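# Six arms set a framed panel onto sawhorses

## Task

Set the framed panel down so it rests on the sawhorses, then open every gripper and move all arms away. It only counts if the panel stays there on its own, with no robot supporting it. The arm bases (metres, heading in degrees counter-clockwise from +x) are: arm1 x=-0.41 y=+1.01 z=+0.86 facing -85; arm2 x=+0.34 y=+0.99 z=+0.90 facing -92; arm3 x=-0.32 y=-1.00 z=+0.85 facing +91; arm4 x=+0.41 y=-1.02 z=+0.85 facing +88; arm5 x=+1.48 y=+0.04 z=+0.52 facing +180; arm6 x=-1.48 y=-0.04 z=+0.47 facing +4.

## Robot and tools

SETUP. Six identical i2rt Big YAM arms work together: arm1, arm2, arm3, arm4, arm5 and arm6. Each has six revolute joints, a two-finger gripper and a wrist camera (armN_cam_wrist). There is also a fixed room camera, cam_high. arm1 and arm2 stand on the +y side facing roughly -y. arm3 and arm4 stand on the -y side facing roughly +y. arm5 sits at +x facing -x, and arm6 sits at -x facing +x. The hand reaches at most about 1.0 m from the joint1 axis. With joints 1 and 6 at zero and the hand level and pointing ahead, the wrist camera rides on top of the hand and looks toward the fingertips.

FRAME. Positions use a single world frame with its origin on the floor and +z upward. The hand point is midway between the fingertips. The hand's z axis runs along the fingers, and the fingers open and close along its y axis. You only command joints, so this frame is mainly for reading the base positions and the images.

execute_actions. Argument "actions" is a list holding either one action or nothing. An empty list moves nothing and just returns state and images. An action is an object keyed by arm name. Each arm takes one key, "joints", which is an object of absolute joint targets. All of them are optional: joint1_rad, joint2_rad, joint3_rad, joint4_rad, joint5_rad and joint6_rad are in radians, and gripper_m is in metres. These are positions to reach, not offsets. Every named motion starts at once, and they may finish at different times. No action runs longer than 15 s. Any unknown key or out-of-range number rejects the whole call, and nothing moves. Optional "cameras" picks the images returned: a list of camera names. Omitted, null or ["all"] returns every camera, and [] returns none. An unknown name rejects the call.

JOINT RANGES (the tolerance that counts as arrived is in brackets):
- joint1_rad: -2.879 to 2.879 (±0.045). Rotates the whole arm about its base, positive counter-clockwise seen from above. At 0 the arm extends along the base heading.
- joint2_rad: 0 to 3.141 (±0.14). Shoulder. At 0 the upper arm lies roughly level, pointing backward. Increasing it lifts the upper arm and then brings it forward.
- joint3_rad: 0 to 3.019 (±0.09). Elbow. At 0 the forearm is folded back on the upper arm, and larger values straighten it.
- joint4_rad: -1.692 to 1.57 (±0.055). Wrist pitch; positive tips the fingers up.
- joint5_rad: -1.57 to 1.57 (±0.03). Sideways wrist swing; positive goes toward the arm's right.
- joint6_rad: -2.094 to 2.094 (±0.035). Hand roll; positive is clockwise when viewed from behind the hand.
- gripper_m: 0 to 0.093 (±0.003). This is the fingertip gap. Grip force tops out near 50 to 62 N per pad, lower on some grippers.
Joints travel at different speeds, so the hand can sweep an unexpected path between two postures. A joint or arm you leave out keeps its previous target and may still be pushing. A target very near the current reading may produce no motion.

wait. Argument "seconds", from 0 to 10. Nothing new is commanded, the scene keeps running, and you get the same state and images as an empty action.

zoom_image. Arguments are "camera" (one camera name) and "region" [x0, y0, x1, y1], given as integer pixels of that camera's most recent full image, with (0,0) at the top-left. The region can be at most 504 by 504. It gives a closer, sharper look.

finished_scene. Argument "scene" is the integer number of the current scene. It ends the scene permanently after your last command has been held, reports success, and gives the next task. Call it only once the panel lies stably on the sawhorses and every arm has opened and backed off.

READING RESULTS. Each arm's state includes joint_positions. A "pictures" line lists the cameras in the same order as the images. joint_status tells how each commanded motion ended:
- off_target: stopped short of the target and may still be pushing.
- contact_stop: hit something, dropped the target, and now holds where it stopped.
- time_out: did not arrive in time. It keeps pushing toward its target, or toward a nearer one clamped within 0.375, 0.375, 0.113, 0.225, 0.075 or 0.3 rad (joints 1 to 6) of its position, and it can move there on its own if freed.
- "joint command not followed" (often with a "cause:" line): the self- and arm-collision check refused the arm's joint targets, and those joints show not_followed. The gripper part still runs. The arm may keep retrying those targets until you send acceptable ones.
- limit_stop_at_motor_heat: stopped by overheating. Resend the target.
on_its_own lists joints you did not command this call. Its "held at" value is a held target, not the current position. If a result reports a stop, any later execute_actions, wait or finished_scene calls in the same reply are skipped. The world also advances while you compose a reply, and the arms hold their last command during that time.

HAZARDS.
- Arms do not stop when they touch something. They keep pressing, possibly hard. To relieve a stuck joint, command it to its reported position.
- Sustained pushing or carrying heats motors. A MOTOR HOT line appears at 85 °C. At 100 °C an OVER-TEMPERATURE FAULT drops that whole arm and its grip until it cools, and a joint bearing load will sag.
- Robots pressing hard against each other ends the run as failed, and a hard impact may too. The collision check can be late, and between arms it ignores fingers, gripper bodies and wrist cameras. No state line reports robot contact, so watch the images. Objects touching robots are fine.
- Knocking anything outside the work area or onto the floor fails the task. Dropping, slipping, slamming or shoving hard also reduces quality.
- Loose objects may get short random pushes, so check the panel is settled before finishing.
- Faster robot motion is better. Thinking time is not counted, but time spent stalled in a fault is.

Each tool is called after "Call:" as a command line: name --argument value for each argument, lists and objects as JSON in quotes; but a table of rows of numbers goes row by row, as --pt "numbers of a row", without its own name.

## Session

Call:
execute_actions --actions '[]'

Scene clock: 0.00 s.
Motor temperatures (°C, as the motors report them): arm1=[25 26 24 24 24 27] | arm2=[25 26 26 26 26 24] | arm3=[25 27 26 27 27 27] | arm4=[25 23 25 26 24 26] | arm5=[26 26 26 26 26 25] | arm6=[24 26 24 24 25 24]
arm1.joint_positions: joint1_rad=+0.246 joint2_rad=+0.621 joint3_rad=+1.441 joint4_rad=-1.223 joint5_rad=-0.069 joint6_rad=-0.304 gripper_m=+0.095
arm1.joint_status: not commanded
arm1.hand: x=-0.3236 y=+0.7838 z=+1.4524 quat_wxyz=(-0.415, -0.358, -0.755, +0.360) (m; scene frame)
arm2.joint_positions: joint1_rad=+0.267 joint2_rad=+0.640 joint3_rad=+1.352 joint4_rad=-1.223 joint5_rad=+0.281 joint6_rad=+0.130 gripper_m=+0.095
arm2.joint_status: not commanded
arm2.hand: x=+0.3549 y=+0.7278 z=+1.4433 quat_wxyz=(-0.339, -0.626, -0.587, +0.386) (m; scene frame)
arm3.joint_positions: joint1_rad=+0.073 joint2_rad=+0.440 joint3_rad=+1.364 joint4_rad=-1.351 joint5_rad=-0.130 joint6_rad=+0.288 gripper_m=+0.094
arm3.joint_status: not commanded
arm3.hand: x=-0.3448 y=-0.8443 z=+1.4071 quat_wxyz=(-0.257, +0.554, -0.629, -0.481) (m; scene frame)
arm4.joint_positions: joint1_rad=-0.186 joint2_rad=+0.595 joint3_rad=+1.406 joint4_rad=-1.243 joint5_rad=-0.006 joint6_rad=+0.513 gripper_m=+0.094
arm4.joint_status: not commanded
arm4.hand: x=+0.4635 y=-0.7905 z=+1.4248 quat_wxyz=(-0.315, +0.343, -0.771, -0.435) (m; scene frame)
arm5.joint_positions: joint1_rad=-0.217 joint2_rad=+0.633 joint3_rad=+1.357 joint4_rad=-1.515 joint5_rad=+0.109 joint6_rad=-0.418 gripper_m=+0.095
arm5.joint_status: not commanded
arm5.hand: x=+1.2680 y=+0.0983 z=+1.0128 quat_wxyz=(-0.172, +0.921, +0.071, -0.342) (m; scene frame)
arm6.joint_positions: joint1_rad=-0.295 joint2_rad=+0.555 joint3_rad=+1.432 joint4_rad=-1.223 joint5_rad=-0.082 joint6_rad=-0.488 gripper_m=+0.094
arm6.joint_status: not commanded
arm6.hand: x=-1.2662 y=-0.0684 z=+1.0692 quat_wxyz=(-0.550, +0.134, -0.807, +0.168) (m; scene frame)
pictures: arm1_cam_wrist, arm2_cam_wrist, arm3_cam_wrist, arm4_cam_wrist, arm5_cam_wrist, arm6_cam_wrist, cam_high
Images, in order (width x height): arm1_cam_wrist 616x616, arm2_cam_wrist 616x616, arm3_cam_wrist 616x616, arm4_cam_wrist 616x616, arm5_cam_wrist 616x616, arm6_cam_wrist 616x616, cam_high 672x504.

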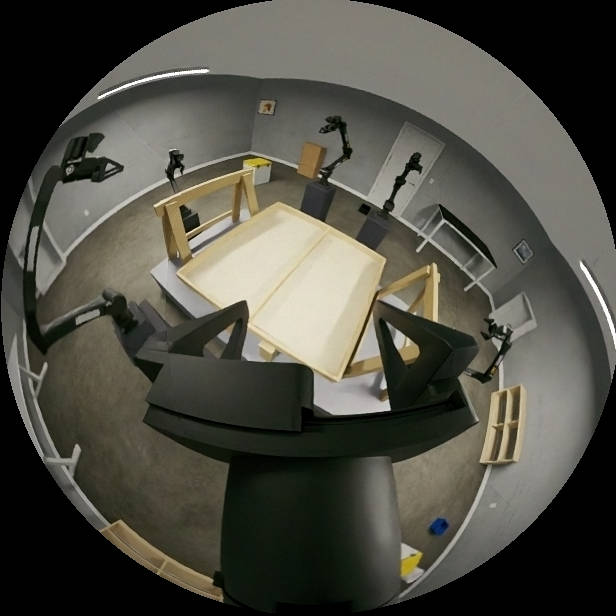

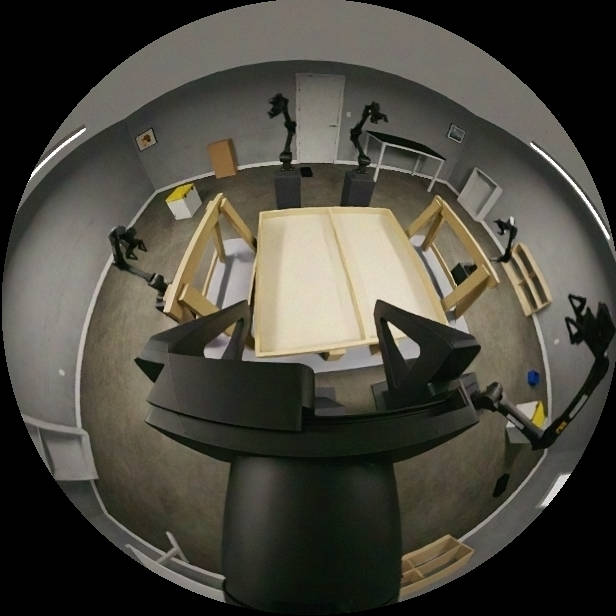

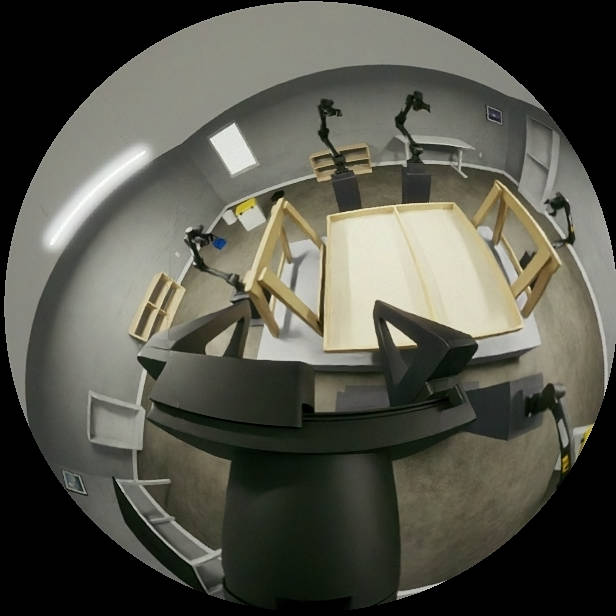

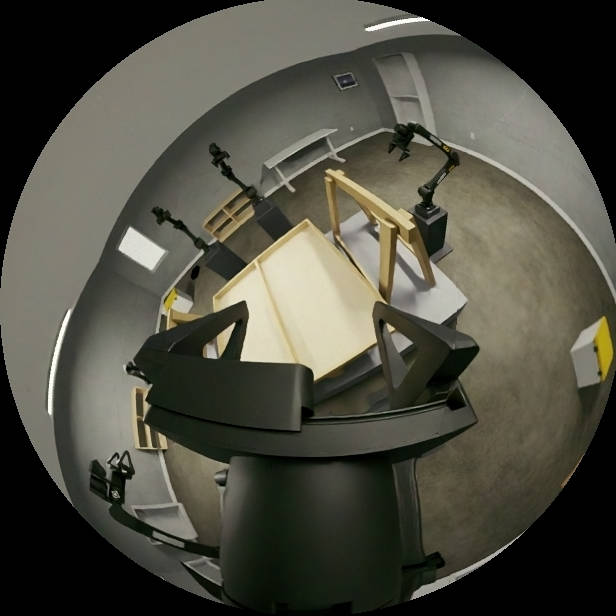

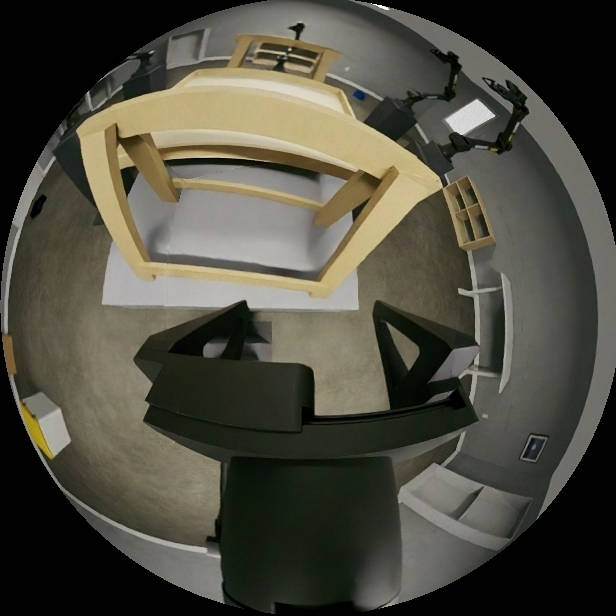

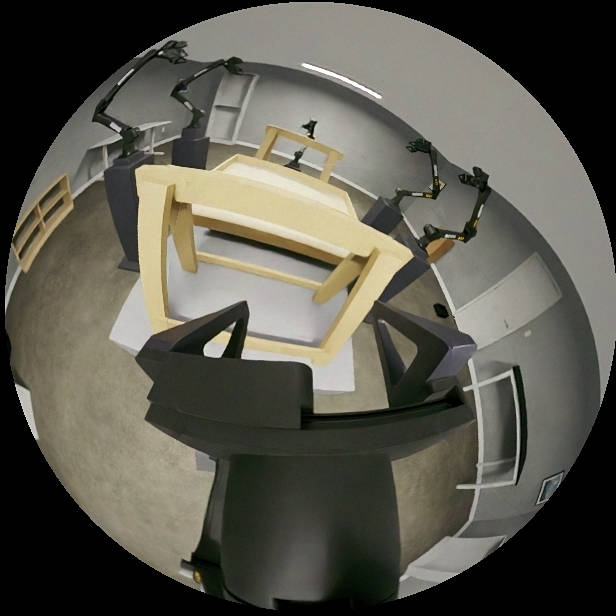

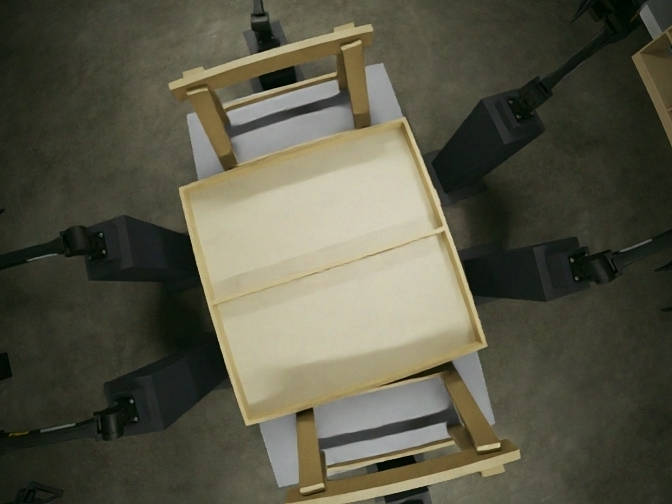

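Call:
execute_actions --actions '[{"arm1":{"joints":{"joint1_rad":-0.087,"joint2_rad":1.8,"joint3_rad":1.0,"joint4_rad":-0.77,"joint5_rad":0,"joint6_rad":1.57}},"arm2":{"joints":{"joint1_rad":0.035,"joint2_rad":2.0,"joint3_rad":1.0,"joint4_rad":-0.57,"joint5_rad":0,"joint6_rad":1.57}},"arm3":{"joints":{"joint1_rad":-0.017,"joint2_rad":1.6,"joint3_rad":0.8,"joint4_rad":-0.77,"joint5_rad":0,"joint6_rad":1.57}},"arm4":{"joints":{"joint1_rad":0.035,"joint2_rad":1.4,"joint3_rad":1.2,"joint4_rad":-1.37,"joint5_rad":0,"joint6_rad":1.57}},"arm5":{"joints":{"joint1_rad":0,"joint2_rad":0.3,"joint3_rad":0.3,"joint4_rad":0,"joint5_rad":0,"joint6_rad":0}},"arm6":{"joints":{"joint1_rad":-0.07,"joint2_rad":0.3,"joint3_rad":0.3,"joint4_rad":0,"joint5_rad":0,"joint6_rad":0}}}]'

Scene clock: 18.33 s.
Motor temperatures (°C, as the motors report them): arm1=[25 26 27 24 24 27] | arm2=[25 26 29 26 26 24] | arm3=[25 27 28 27 27 27] | arm4=[25 23 28 26 24 26] | arm5=[26 26 28 26 26 25] | arm6=[24 26 27 24 25 24]
arm1.joint_positions: joint1_rad=-0.082 joint2_rad=+1.788 joint3_rad=+0.990 joint4_rad=-0.782 joint5_rad=-0.002 joint6_rad=+1.558 gripper_m=+0.095
arm1.joint_status: all done
arm1.hand: x=-0.4092 y=+0.5761 z=+0.8282 quat_wxyz=(+0.008, -1.000, -0.011, -0.002) (m; scene frame)
arm2.joint_positions: joint1_rad=+0.040 joint2_rad=+1.993 joint3_rad=+1.001 joint4_rad=-0.588 joint5_rad=+0.002 joint6_rad=+1.553 gripper_m=+0.095
arm2.joint_status: all done
arm2.hand: x=+0.3391 y=+0.5449 z=+0.7819 quat_wxyz=(+0.006, -1.000, -0.009, +0.004) (m; scene frame)
arm3.joint_positions: joint1_rad=-0.014 joint2_rad=+1.586 joint3_rad=+0.800 joint4_rad=-0.779 joint5_rad=-0.005 joint6_rad=+1.561 gripper_m=+0.094
arm3.joint_status: all done
arm3.hand: x=-0.3150 y=-0.6330 z=+0.8434 quat_wxyz=(+0.008, +0.004, -1.000, -0.006) (m; scene frame)
arm4.joint_positions: joint1_rad=+0.024 joint2_rad=+1.394 joint3_rad=+1.195 joint4_rad=-1.362 joint5_rad=-0.002 joint6_rad=+1.559 gripper_m=+0.094
arm4.joint_status: all done
arm4.hand: x=+0.4133 y=-0.6205 z=+1.0454 quat_wxyz=(+0.006, +0.001, -1.000, -0.002) (m; scene frame)
arm5.joint_positions: joint1_rad=-0.005 joint2_rad=+0.308 joint3_rad=+0.295 joint4_rad=-0.019 joint5_rad=+0.002 joint6_rad=-0.016 gripper_m=+0.095
arm5.joint_status: all done
arm5.hand: x=+1.1647 y=+0.0380 z=+0.8208 quat_wxyz=(-0.013, +0.719, +0.004, -0.694) (m; scene frame)
arm6.joint_positions: joint1_rad=-0.073 joint2_rad=+0.308 joint3_rad=+0.296 joint4_rad=-0.022 joint5_rad=-0.005 joint6_rad=-0.015 gripper_m=+0.094
arm6.joint_status: all done
arm6.hand: x=-1.1656 y=-0.0350 z=+0.7681 quat_wxyz=(-0.695, +0.009, -0.719, +0.003) (m; scene frame)
pictures: arm1_cam_wrist, arm2_cam_wrist, arm3_cam_wrist, arm4_cam_wrist, arm5_cam_wrist, arm6_cam_wrist, cam_high
Images, in order (width x height): arm1_cam_wrist 616x616, arm2_cam_wrist 616x616, arm3_cam_wrist 616x616, arm4_cam_wrist 616x616, arm5_cam_wrist 616x616, arm6_cam_wrist 616x616, cam_high 672x504.

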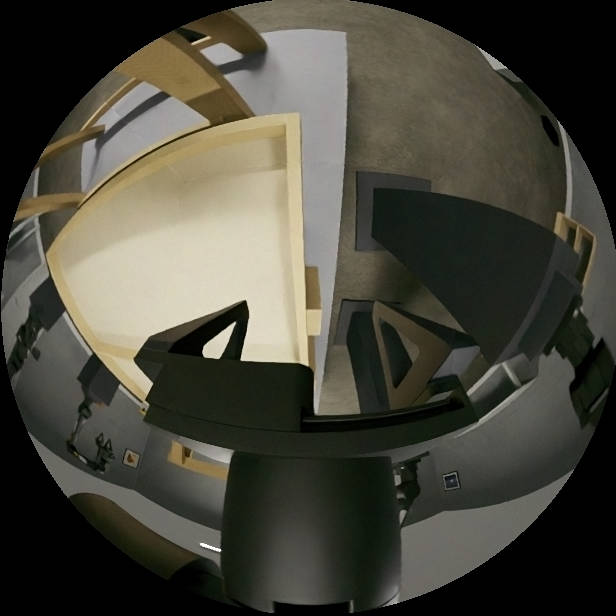

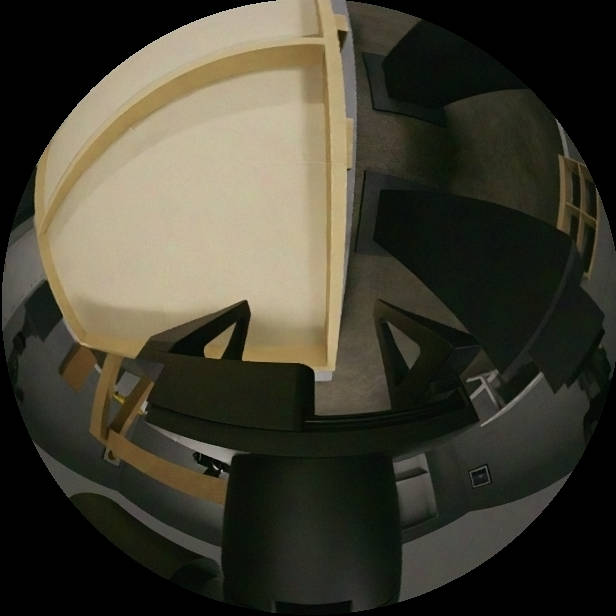

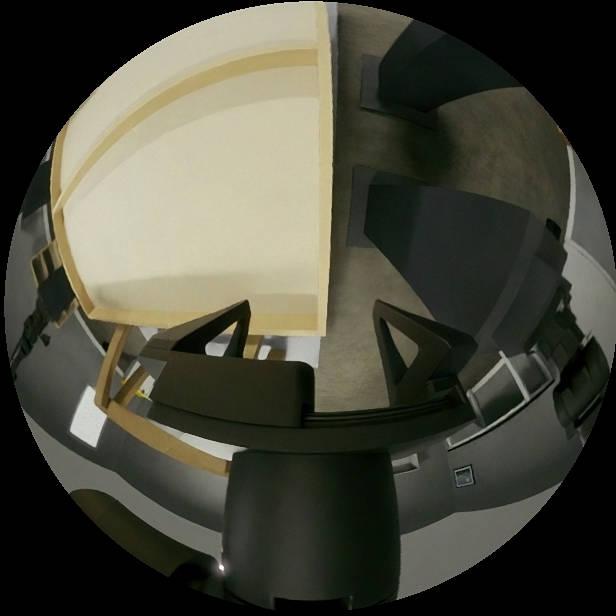

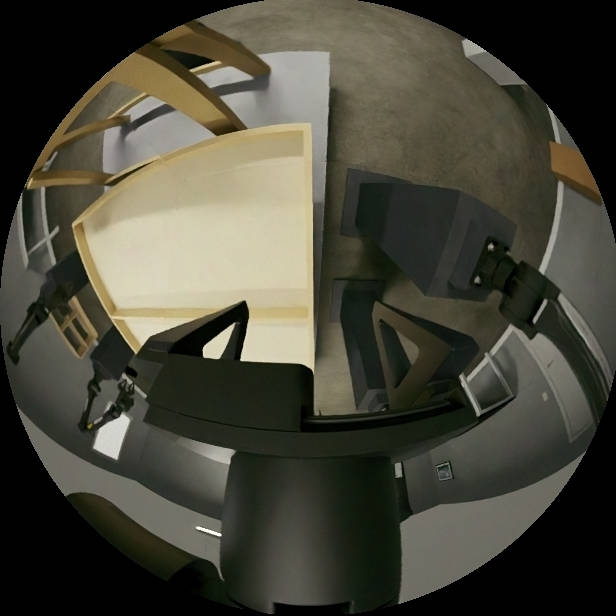

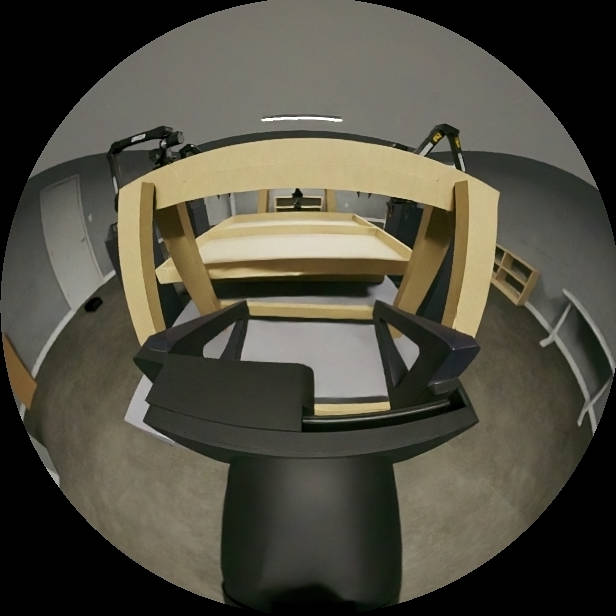

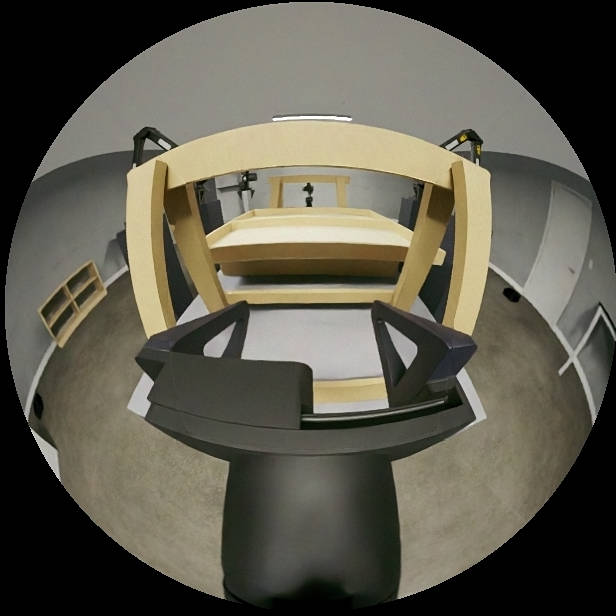

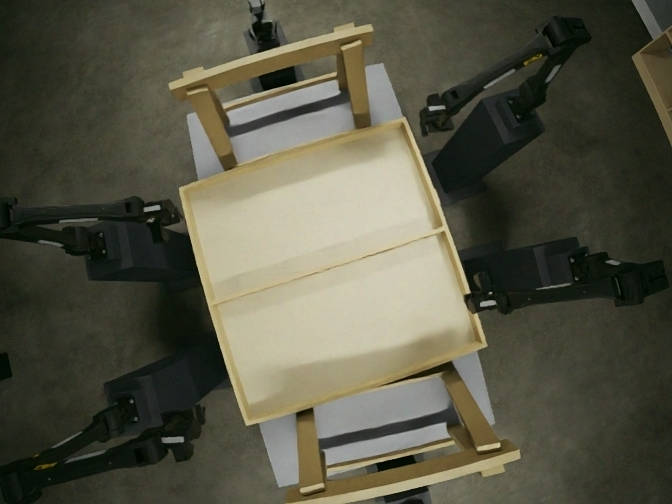

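Call:
execute_actions --actions '[{"arm1":{"joints":{"joint2_rad":2.362,"joint3_rad":1.083,"joint4_rad":-0.29}},"arm2":{"joints":{"joint2_rad":2.422,"joint3_rad":0.983,"joint4_rad":-0.13}},"arm3":{"joints":{"joint2_rad":2.279,"joint3_rad":0.802,"joint4_rad":-0.09}},"arm4":{"joints":{"joint2_rad":2.287,"joint3_rad":0.934,"joint4_rad":-0.22}},"arm5":{"joints":{"joint2_rad":1.3,"joint3_rad":0.63,"joint4_rad":-0.9}},"arm6":{"joints":{"joint2_rad":1.2,"joint3_rad":0.63,"joint4_rad":-1.0}}}]'

Scene clock: 35.50 s.
Motor temperatures (°C, as the motors report them): arm1=[25 27 27 24 24 27] | arm2=[25 27 28 26 26 24] | arm3=[25 28 28 27 27 27] | arm4=[25 24 29 26 24 26] | arm5=[26 26 30 26 26 25] | arm6=[24 26 29 24 25 24]
arm1.joint_positions: joint1_rad=-0.082 joint2_rad=+2.369 joint3_rad=+1.073 joint4_rad=-0.302 joint5_rad=-0.002 joint6_rad=+1.560 gripper_m=+0.095
arm1.joint_status: all done
arm1.hand: x=-0.4089 y=+0.5744 z=+0.5948 quat_wxyz=(+0.017, -1.000, -0.010, -0.002) (m; scene frame)
arm2.joint_positions: joint1_rad=+0.040 joint2_rad=+2.430 joint3_rad=+0.977 joint4_rad=-0.148 joint5_rad=+0.002 joint6_rad=+1.554 gripper_m=+0.095
arm2.joint_status: all done
arm2.hand: x=+0.3379 y=+0.6004 z=+0.6009 quat_wxyz=(+0.016, -1.000, -0.009, +0.004) (m; scene frame)
arm3.joint_positions: joint1_rad=-0.014 joint2_rad=+2.263 joint3_rad=+0.800 joint4_rad=-0.099 joint5_rad=-0.004 joint6_rad=+1.561 gripper_m=+0.094
arm3.joint_status: all done
arm3.hand: x=-0.3175 y=-0.6396 z=+0.6044 quat_wxyz=(+0.007, +0.004, -1.000, -0.007) (m; scene frame)
arm4.joint_positions: joint1_rad=+0.024 joint2_rad=+2.289 joint3_rad=+0.935 joint4_rad=-0.229 joint5_rad=-0.001 joint6_rad=+1.561 gripper_m=+0.094
arm4.joint_status: all done
arm4.hand: x=+0.4085 y=-0.6197 z=+0.6037 quat_wxyz=(+0.006, +0.001, -1.000, +0.008) (m; scene frame)
arm5.joint_positions: joint1_rad=-0.005 joint2_rad=+1.297 joint3_rad=+0.614 joint4_rad=-0.891 joint5_rad=+0.002 joint6_rad=-0.015 gripper_m=+0.095
arm5.joint_status: all done
arm5.hand: x=+1.1947 y=+0.0400 z=+0.5502 quat_wxyz=(-0.005, +1.000, +0.001, +0.003) (m; scene frame)
arm6.joint_positions: joint1_rad=-0.073 joint2_rad=+1.199 joint3_rad=+0.609 joint4_rad=-0.990 joint5_rad=-0.005 joint6_rad=-0.015 gripper_m=+0.094
arm6.joint_status: all done
arm6.hand: x=-1.2125 y=-0.0356 z=+0.5205 quat_wxyz=(+0.005, +0.009, -1.000, -0.002) (m; scene frame)
pictures: arm1_cam_wrist, arm2_cam_wrist, arm3_cam_wrist, arm4_cam_wrist, arm5_cam_wrist, arm6_cam_wrist, cam_high
Images, in order (width x height): arm1_cam_wrist 616x616, arm2_cam_wrist 616x616, arm3_cam_wrist 616x616, arm4_cam_wrist 616x616, arm5_cam_wrist 616x616, arm6_cam_wrist 616x616, cam_high 672x504.

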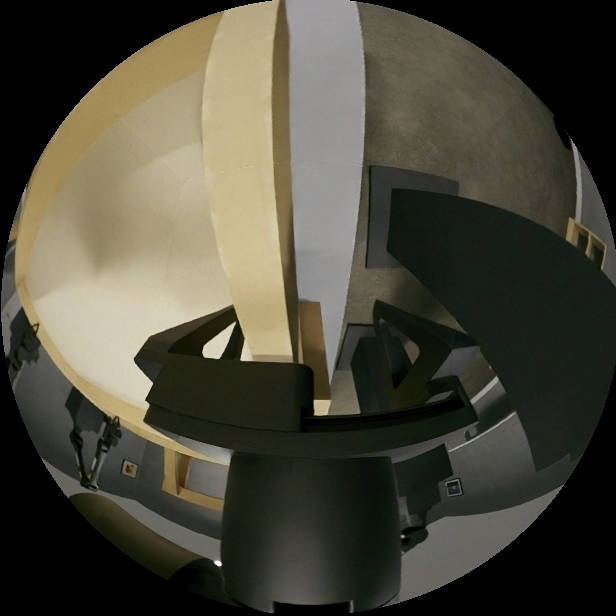

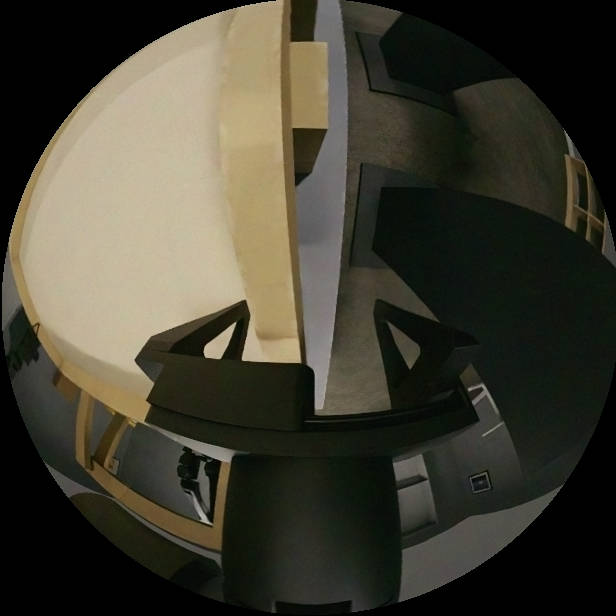

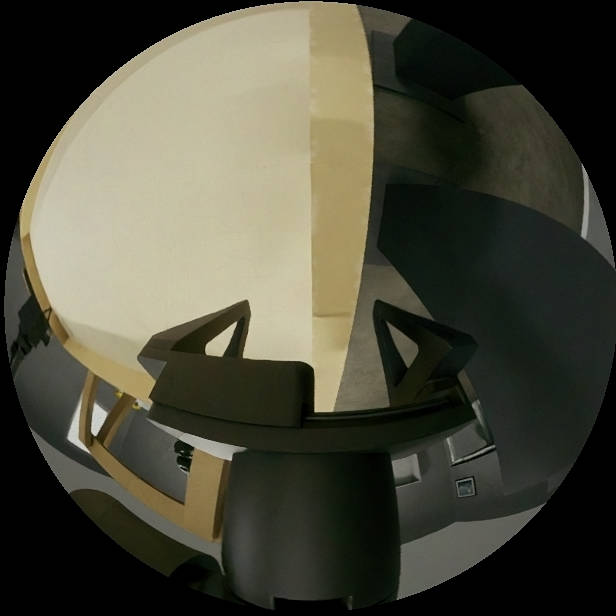

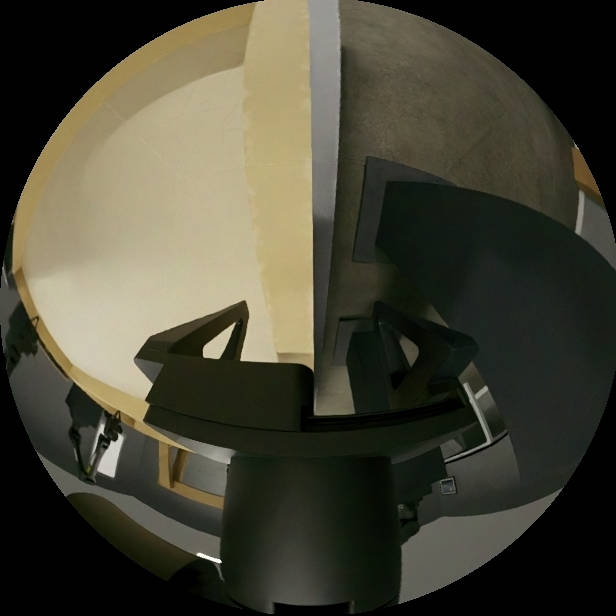

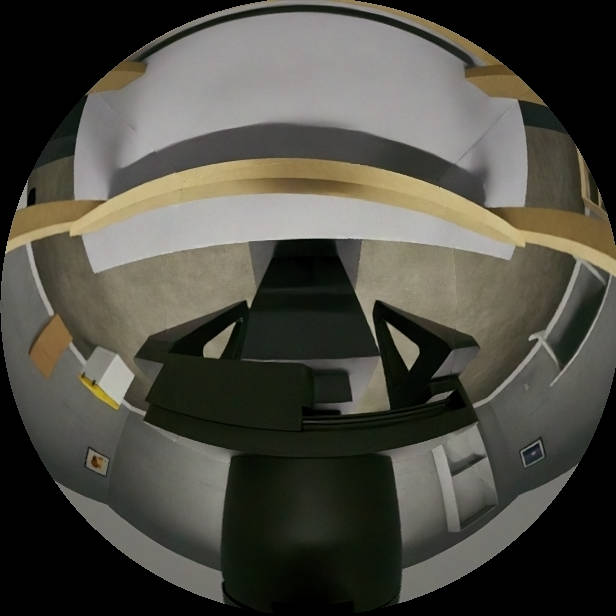

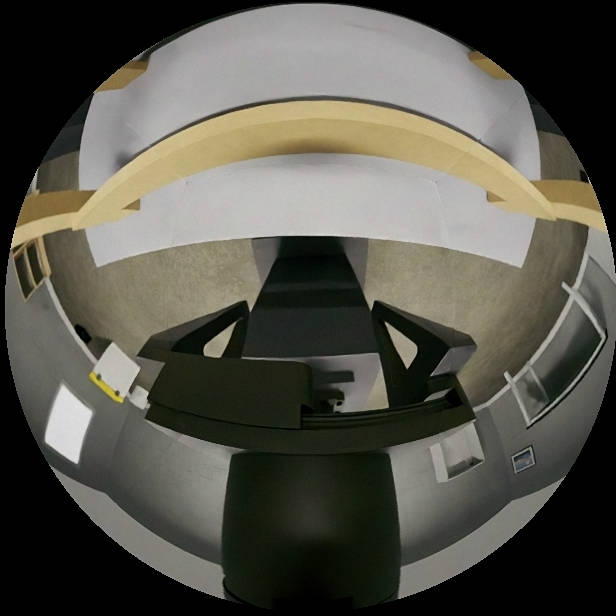

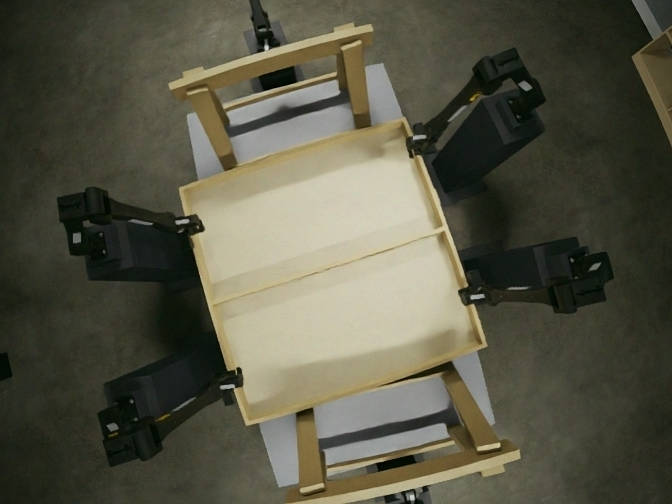

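Call:
execute_actions --actions '[{"arm1":{"joints":{"joint2_rad":2.42,"joint3_rad":1.17,"joint4_rad":-0.30}},"arm2":{"joints":{"joint2_rad":2.49,"joint3_rad":1.06,"joint4_rad":-0.12}},"arm3":{"joints":{"joint2_rad":2.36,"joint3_rad":0.802,"joint4_rad":-0.02}},"arm4":{"joints":{"joint2_rad":2.365,"joint3_rad":1.0,"joint4_rad":-0.2}},"arm5":{"joints":{"joint2_rad":1.63,"joint3_rad":0.58,"joint4_rad":-0.4}},"arm6":{"joints":{"joint2_rad":1.445,"joint3_rad":0.6,"joint4_rad":-0.6}}}]' --cameras '[]'

Call:
execute_actions --actions '[{"arm1":{"joints":{"gripper_m":0}},"arm2":{"joints":{"gripper_m":0}},"arm3":{"joints":{"gripper_m":0}},"arm4":{"joints":{"gripper_m":0}}}]'

Scene clock: 43.83 s.
Motor temperatures (°C, as the motors report them): arm1=[25 28 27 24 24 27] | arm2=[25 28 27 26 26 24] | arm3=[25 28 27 27 27 27] | arm4=[25 25 28 26 24 26] | arm5=[26 26 30 26 26 25] | arm6=[24 26 28 24 25 24]
arm1.joint_positions: joint1_rad=-0.082 joint2_rad=+2.390 joint3_rad=+1.165 joint4_rad=-0.302 joint5_rad=-0.002 joint6_rad=+1.560 gripper_m=+0.095
arm1.joint_status: all done
arm1.hand: x=-0.4084 y=+0.5270 z=+0.5958 quat_wxyz=(-0.018, -1.000, -0.010, -0.002) (m; scene frame)
arm2.joint_positions: joint1_rad=+0.040 joint2_rad=+2.460 joint3_rad=+1.057 joint4_rad=-0.134 joint5_rad=+0.002 joint6_rad=+1.554 gripper_m=+0.095
arm2.joint_status: all done
arm2.hand: x=+0.3379 y=+0.5598 z=+0.5935 quat_wxyz=(-0.016, -1.000, -0.009, +0.005) (m; scene frame)
arm3.joint_positions: joint1_rad=-0.014 joint2_rad=+2.330 joint3_rad=+0.800 joint4_rad=-0.026 joint5_rad=-0.004 joint6_rad=+1.562 gripper_m=+0.095
arm3.joint_status: all done
arm3.hand: x=-0.3177 y=-0.6474 z=+0.5821 quat_wxyz=(+0.007, +0.003, -1.000, -0.010) (m; scene frame)
arm4.joint_positions: joint1_rad=+0.024 joint2_rad=+2.346 joint3_rad=+0.993 joint4_rad=-0.205 joint5_rad=-0.001 joint6_rad=+1.561 gripper_m=+0.094
arm4.joint_status: all done
arm4.hand: x=+0.4085 y=-0.6002 z=+0.5864 quat_wxyz=(+0.006, +0.001, -1.000, -0.004) (m; scene frame)
arm5.joint_positions: joint1_rad=-0.005 joint2_rad=+1.636 joint3_rad=+0.580 joint4_rad=-0.413 joint5_rad=+0.002 joint6_rad=-0.015 gripper_m=+0.095
arm5.joint_status: all done
arm5.hand: x=+1.1475 y=+0.0414 z=+0.4506 quat_wxyz=(-0.006, +0.999, +0.002, -0.050) (m; scene frame)
arm6.joint_positions: joint1_rad=-0.073 joint2_rad=+1.452 joint3_rad=+0.599 joint4_rad=-0.613 joint5_rad=-0.005 joint6_rad=-0.015 gripper_m=+0.094
arm6.joint_status: all done
arm6.hand: x=-1.1538 y=-0.0354 z=+0.4533 quat_wxyz=(-0.052, +0.010, -0.999, -0.001) (m; scene frame)
pictures: none
No camera images: the call's "cameras" was empty. Leave "cameras" out to get every camera's image.

Scene clock: 44.57 s.
Motor temperatures (°C, as the motors report them): arm1=[25 28 27 24 24 27] | arm2=[25 28 27 26 26 24] | arm3=[25 28 27 27 27 27] | arm4=[25 25 28 26 24 26] | arm5=[26 26 29 26 26 25] | arm6=[24 26 28 24 25 24]
arm1.joint_positions: joint1_rad=-0.082 joint2_rad=+2.394 joint3_rad=+1.133 joint4_rad=-0.326 joint5_rad=-0.001 joint6_rad=+1.553 gripper_m=+0.019
arm1.joint_status: gripper_m off_target (ended at +0.019, target +0.000)
arm1.hand: x=-0.4088 y=+0.5538 z=+0.5903 quat_wxyz=(+0.011, -1.000, -0.014, -0.001) (m; scene frame)
arm2.joint_positions: joint1_rad=+0.040 joint2_rad=+2.469 joint3_rad=+1.030 joint4_rad=-0.140 joint5_rad=+0.003 joint6_rad=+1.546 gripper_m=+0.018
arm2.joint_status: gripper_m off_target (ended at +0.018, target +0.000)
arm2.hand: x=+0.3377 y=+0.5822 z=+0.5884 quat_wxyz=(+0.005, -1.000, -0.013, +0.005) (m; scene frame)
arm3.joint_positions: joint1_rad=-0.014 joint2_rad=+2.328 joint3_rad=+0.793 joint4_rad=-0.024 joint5_rad=-0.003 joint6_rad=+1.558 gripper_m=+0.018
arm3.joint_status: gripper_m off_target (ended at +0.018, target +0.000)
arm3.hand: x=-0.3175 y=-0.6507 z=+0.5826 quat_wxyz=(+0.007, +0.005, -1.000, -0.009) (m; scene frame)
arm4.joint_positions: joint1_rad=+0.024 joint2_rad=+2.345 joint3_rad=+0.980 joint4_rad=-0.216 joint5_rad=+0.000 joint6_rad=+1.554 gripper_m=+0.018
arm4.joint_status: gripper_m off_target (ended at +0.018, target +0.000)
arm4.hand: x=+0.4087 y=-0.6104 z=+0.5857 quat_wxyz=(+0.005, +0.005, -1.000, +0.007) (m; scene frame)
arm5.joint_positions: joint1_rad=-0.005 joint2_rad=+1.636 joint3_rad=+0.580 joint4_rad=-0.413 joint5_rad=+0.002 joint6_rad=-0.015 gripper_m=+0.095
arm5.joint_status: not commanded
arm5.hand: x=+1.1475 y=+0.0414 z=+0.4506 quat_wxyz=(-0.006, +0.999, +0.002, -0.050) (m; scene frame)
arm6.joint_positions: joint1_rad=-0.073 joint2_rad=+1.452 joint3_rad=+0.599 joint4_rad=-0.613 joint5_rad=-0.005 joint6_rad=-0.015 gripper_m=+0.094
arm6.joint_status: not commanded
arm6.hand: x=-1.1538 y=-0.0354 z=+0.4533 quat_wxyz=(-0.052, +0.010, -0.999, -0.001) (m; scene frame)
pictures: arm1_cam_wrist, arm2_cam_wrist, arm3_cam_wrist, arm4_cam_wrist, arm5_cam_wrist, arm6_cam_wrist, cam_high
Images, in order (width x height): arm1_cam_wrist 616x616, arm2_cam_wrist 616x616, arm3_cam_wrist 616x616, arm4_cam_wrist 616x616, arm5_cam_wrist 616x616, arm6_cam_wrist 616x616, cam_high 672x504.

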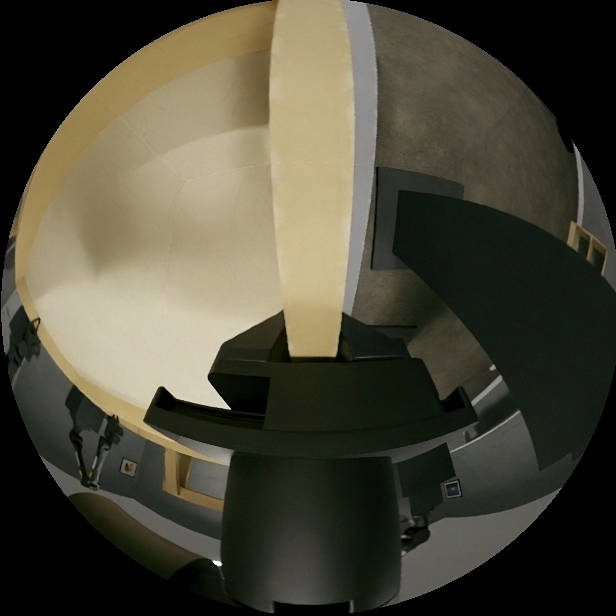

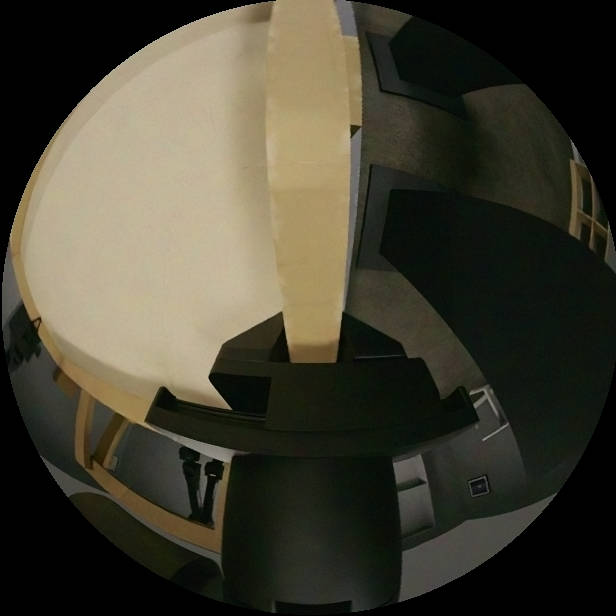

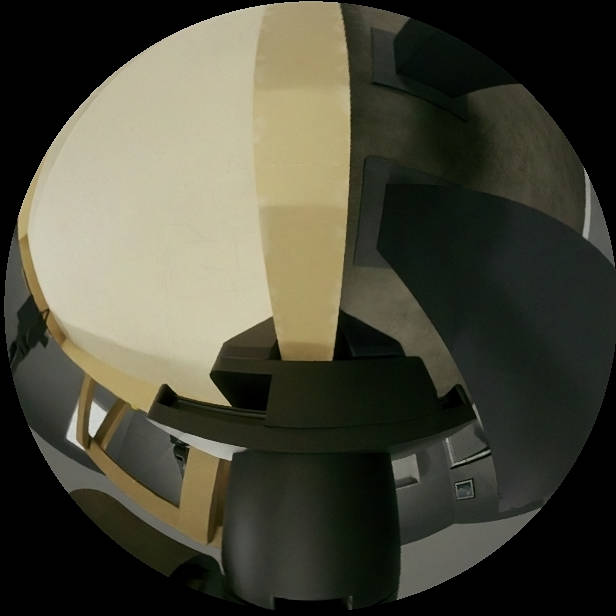

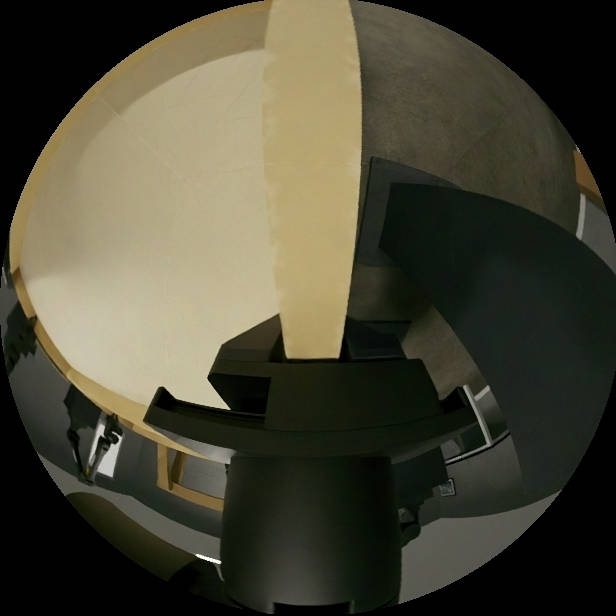

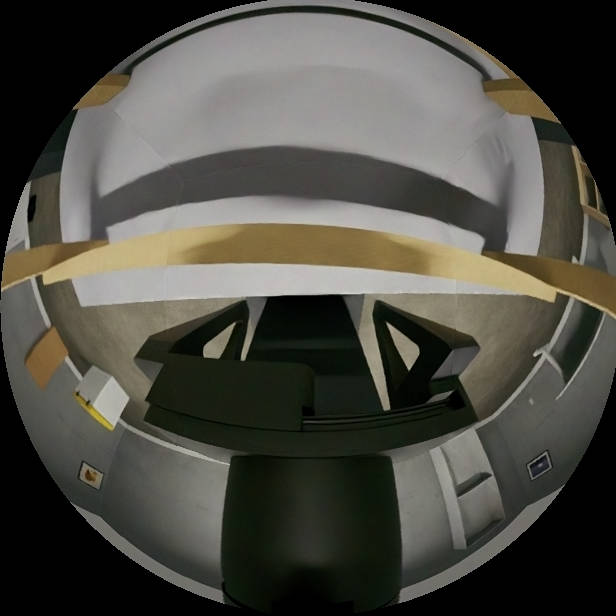

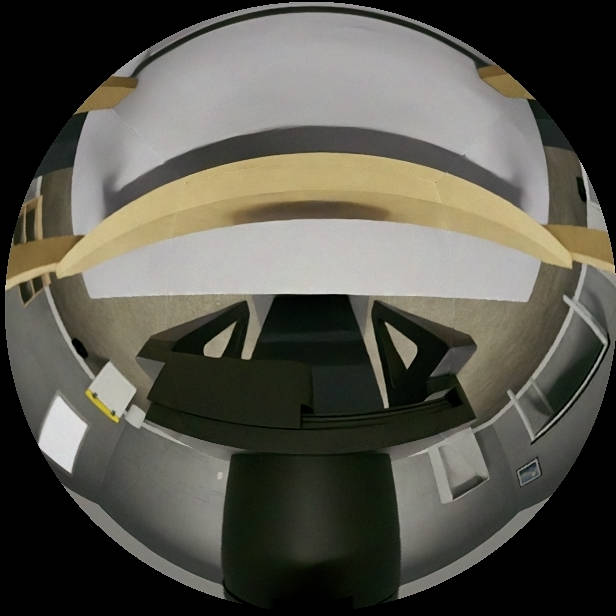

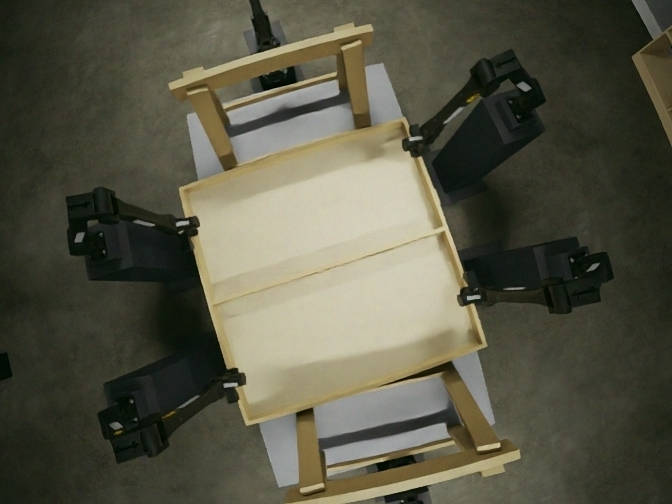

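Call:
execute_actions --actions '[{"arm1":{"joints":{"joint2_rad":2.09,"joint3_rad":0.97,"joint4_rad":-0.45}},"arm2":{"joints":{"joint2_rad":2.16,"joint3_rad":0.89,"joint4_rad":-0.3}},"arm3":{"joints":{"joint2_rad":2.03,"joint3_rad":0.8,"joint4_rad":-0.34}},"arm4":{"joints":{"joint2_rad":2.05,"joint3_rad":0.91,"joint4_rad":-0.43}},"arm5":{"joints":{"joint2_rad":1.85,"joint4_rad":-0.2}},"arm6":{"joints":{"joint2_rad":1.67,"joint4_rad":-0.4}}}]' --cameras '[]'

Call:
execute_actions --actions '[{"arm1":{"joints":{"joint2_rad":1.64,"joint3_rad":0.95,"joint4_rad":-0.88}},"arm2":{"joints":{"joint2_rad":1.665,"joint3_rad":0.87,"joint4_rad":-0.775}},"arm3":{"joints":{"joint2_rad":1.61,"joint3_rad":0.92,"joint4_rad":-0.88}},"arm4":{"joints":{"joint2_rad":1.65,"joint3_rad":0.98,"joint4_rad":-0.9}}}]' --cameras '[]'

Call:
execute_actions --actions '[{"arm1":{"joints":{"joint2_rad":1.41,"joint3_rad":1.27,"joint4_rad":-1.43}},"arm2":{"joints":{"joint2_rad":1.37,"joint3_rad":1.16,"joint4_rad":-1.36}},"arm3":{"joints":{"joint2_rad":1.39,"joint3_rad":1.25,"joint4_rad":-1.43}},"arm4":{"joints":{"joint2_rad":1.44,"joint3_rad":1.31,"joint4_rad":-1.44}}}]' --cameras '["cam_high","arm5_cam_wrist","arm6_cam_wrist","arm1_cam_wrist"]'

Scene clock: 62.93 s.
Motor temperatures (°C, as the motors report them): arm1=[25 29 27 24 24 27] | arm2=[25 28 27 26 26 25] | arm3=[25 28 26 27 27 27] | arm4=[25 25 27 26 24 26] | arm5=[26 26 28 26 26 25] | arm6=[24 26 27 24 25 24]
arm1.joint_positions: joint1_rad=-0.081 joint2_rad=+2.142 joint3_rad=+0.983 joint4_rad=-0.410 joint5_rad=-0.008 joint6_rad=+1.553 gripper_m=+0.019
arm1.joint_status: all done
arm1.hand: x=-0.4075 y=+0.5742 z=+0.6785 quat_wxyz=(+0.002, -1.000, -0.014, -0.005) (m; scene frame)
arm2.joint_positions: joint1_rad=+0.040 joint2_rad=+2.212 joint3_rad=+0.885 joint4_rad=-0.262 joint5_rad=-0.001 joint6_rad=+1.545 gripper_m=+0.018
arm2.joint_status: all done
arm2.hand: x=+0.3390 y=+0.6002 z=+0.6764 quat_wxyz=(+0.011, -1.000, -0.014, +0.003) (m; scene frame)
arm3.joint_positions: joint1_rad=-0.010 joint2_rad=+2.077 joint3_rad=+0.796 joint4_rad=-0.317 joint5_rad=-0.008 joint6_rad=+1.561 gripper_m=+0.018
arm3.joint_status: all done
arm3.hand: x=-0.3188 y=-0.6317 z=+0.6683 quat_wxyz=(+0.009, +0.006, -1.000, +0.011) (m; scene frame)
arm4.joint_positions: joint1_rad=+0.029 joint2_rad=+2.116 joint3_rad=+0.937 joint4_rad=-0.381 joint5_rad=-0.003 joint6_rad=+1.556 gripper_m=+0.018
arm4.joint_status: all done
arm4.hand: x=+0.4072 y=-0.5963 z=+0.6716 quat_wxyz=(+0.007, +0.006, -1.000, -0.003) (m; scene frame)
arm5.joint_positions: joint1_rad=-0.005 joint2_rad=+1.860 joint3_rad=+0.580 joint4_rad=-0.212 joint5_rad=+0.002 joint6_rad=-0.015 gripper_m=+0.095
arm5.joint_status: all done
arm5.hand: x=+1.1515 y=+0.0419 z=+0.3867 quat_wxyz=(-0.006, +0.999, +0.002, -0.038) (m; scene frame)
arm6.joint_positions: joint1_rad=-0.073 joint2_rad=+1.679 joint3_rad=+0.599 joint4_rad=-0.414 joint5_rad=-0.005 joint6_rad=-0.015 gripper_m=+0.094
arm6.joint_status: all done
arm6.hand: x=-1.1457 y=-0.0355 z=+0.3886 quat_wxyz=(-0.039, +0.010, -0.999, -0.001) (m; scene frame)
pictures: none
No camera images: the call's "cameras" was empty. Leave "cameras" out to get every camera's image.

Scene clock: 65.40 s.
Motor temperatures (°C, as the motors report them): arm1=[25 30 27 24 25 27] | arm2=[25 28 27 26 26 25] | arm3=[25 29 27 27 27 27] | arm4=[25 26 27 26 25 26] | arm5=[26 26 28 26 26 25] | arm6=[24 27 27 24 25 24]
arm1.joint_positions: joint1_rad=-0.076 joint2_rad=+1.691 joint3_rad=+0.952 joint4_rad=-0.815 joint5_rad=-0.016 joint6_rad=+1.559 gripper_m=+0.019
arm1.joint_status: joint4_rad time_out (moved -0.404 of -0.470); the others done
arm1.on_its_own: joint4_rad reads -0.815 and still pushes toward -0.880 since a time_out
arm1.hand: x=-0.4046 y=+0.5889 z=+0.8573 quat_wxyz=(-0.005, -1.000, -0.013, -0.008) (m; scene frame)
arm2.joint_positions: joint1_rad=+0.044 joint2_rad=+1.714 joint3_rad=+0.836 joint4_rad=-0.727 joint5_rad=-0.004 joint6_rad=+1.545 gripper_m=+0.018
arm2.joint_status: all done
arm2.hand: x=+0.3421 y=+0.6115 z=+0.8555 quat_wxyz=(+0.018, -1.000, -0.015, +0.001) (m; scene frame)
arm3.joint_positions: joint1_rad=-0.004 joint2_rad=+1.640 joint3_rad=+0.864 joint4_rad=-0.825 joint5_rad=-0.012 joint6_rad=+1.569 gripper_m=+0.018
arm3.joint_status: all done
arm3.hand: x=-0.3200 y=-0.6191 z=+0.8417 quat_wxyz=(+0.011, +0.005, -1.000, +0.012) (m; scene frame)
arm4.joint_positions: joint1_rad=+0.035 joint2_rad=+1.709 joint3_rad=+0.979 joint4_rad=-0.818 joint5_rad=-0.006 joint6_rad=+1.563 gripper_m=+0.018
arm4.joint_status: joint4_rad time_out (moved -0.437 of -0.519); the others done
arm4.on_its_own: joint4_rad reads -0.818 and still pushes toward -0.900 since a time_out
arm4.hand: x=+0.4061 y=-0.5882 z=+0.8477 quat_wxyz=(+0.008, +0.005, -1.000, -0.010) (m; scene frame)
arm5.joint_positions: joint1_rad=-0.005 joint2_rad=+1.860 joint3_rad=+0.580 joint4_rad=-0.212 joint5_rad=+0.002 joint6_rad=-0.015 gripper_m=+0.095
arm5.joint_status: not commanded
arm5.hand: x=+1.1515 y=+0.0419 z=+0.3867 quat_wxyz=(-0.006, +0.999, +0.002, -0.038) (m; scene frame)
arm6.joint_positions: joint1_rad=-0.073 joint2_rad=+1.679 joint3_rad=+0.599 joint4_rad=-0.414 joint5_rad=-0.005 joint6_rad=-0.015 gripper_m=+0.094
arm6.joint_status: not commanded
arm6.hand: x=-1.1457 y=-0.0355 z=+0.3886 quat_wxyz=(-0.039, +0.010, -0.999, -0.001) (m; scene frame)
pictures: none
No camera images: the call's "cameras" was empty. Leave "cameras" out to get every camera's image.

not run: a stop came earlier in this reply.


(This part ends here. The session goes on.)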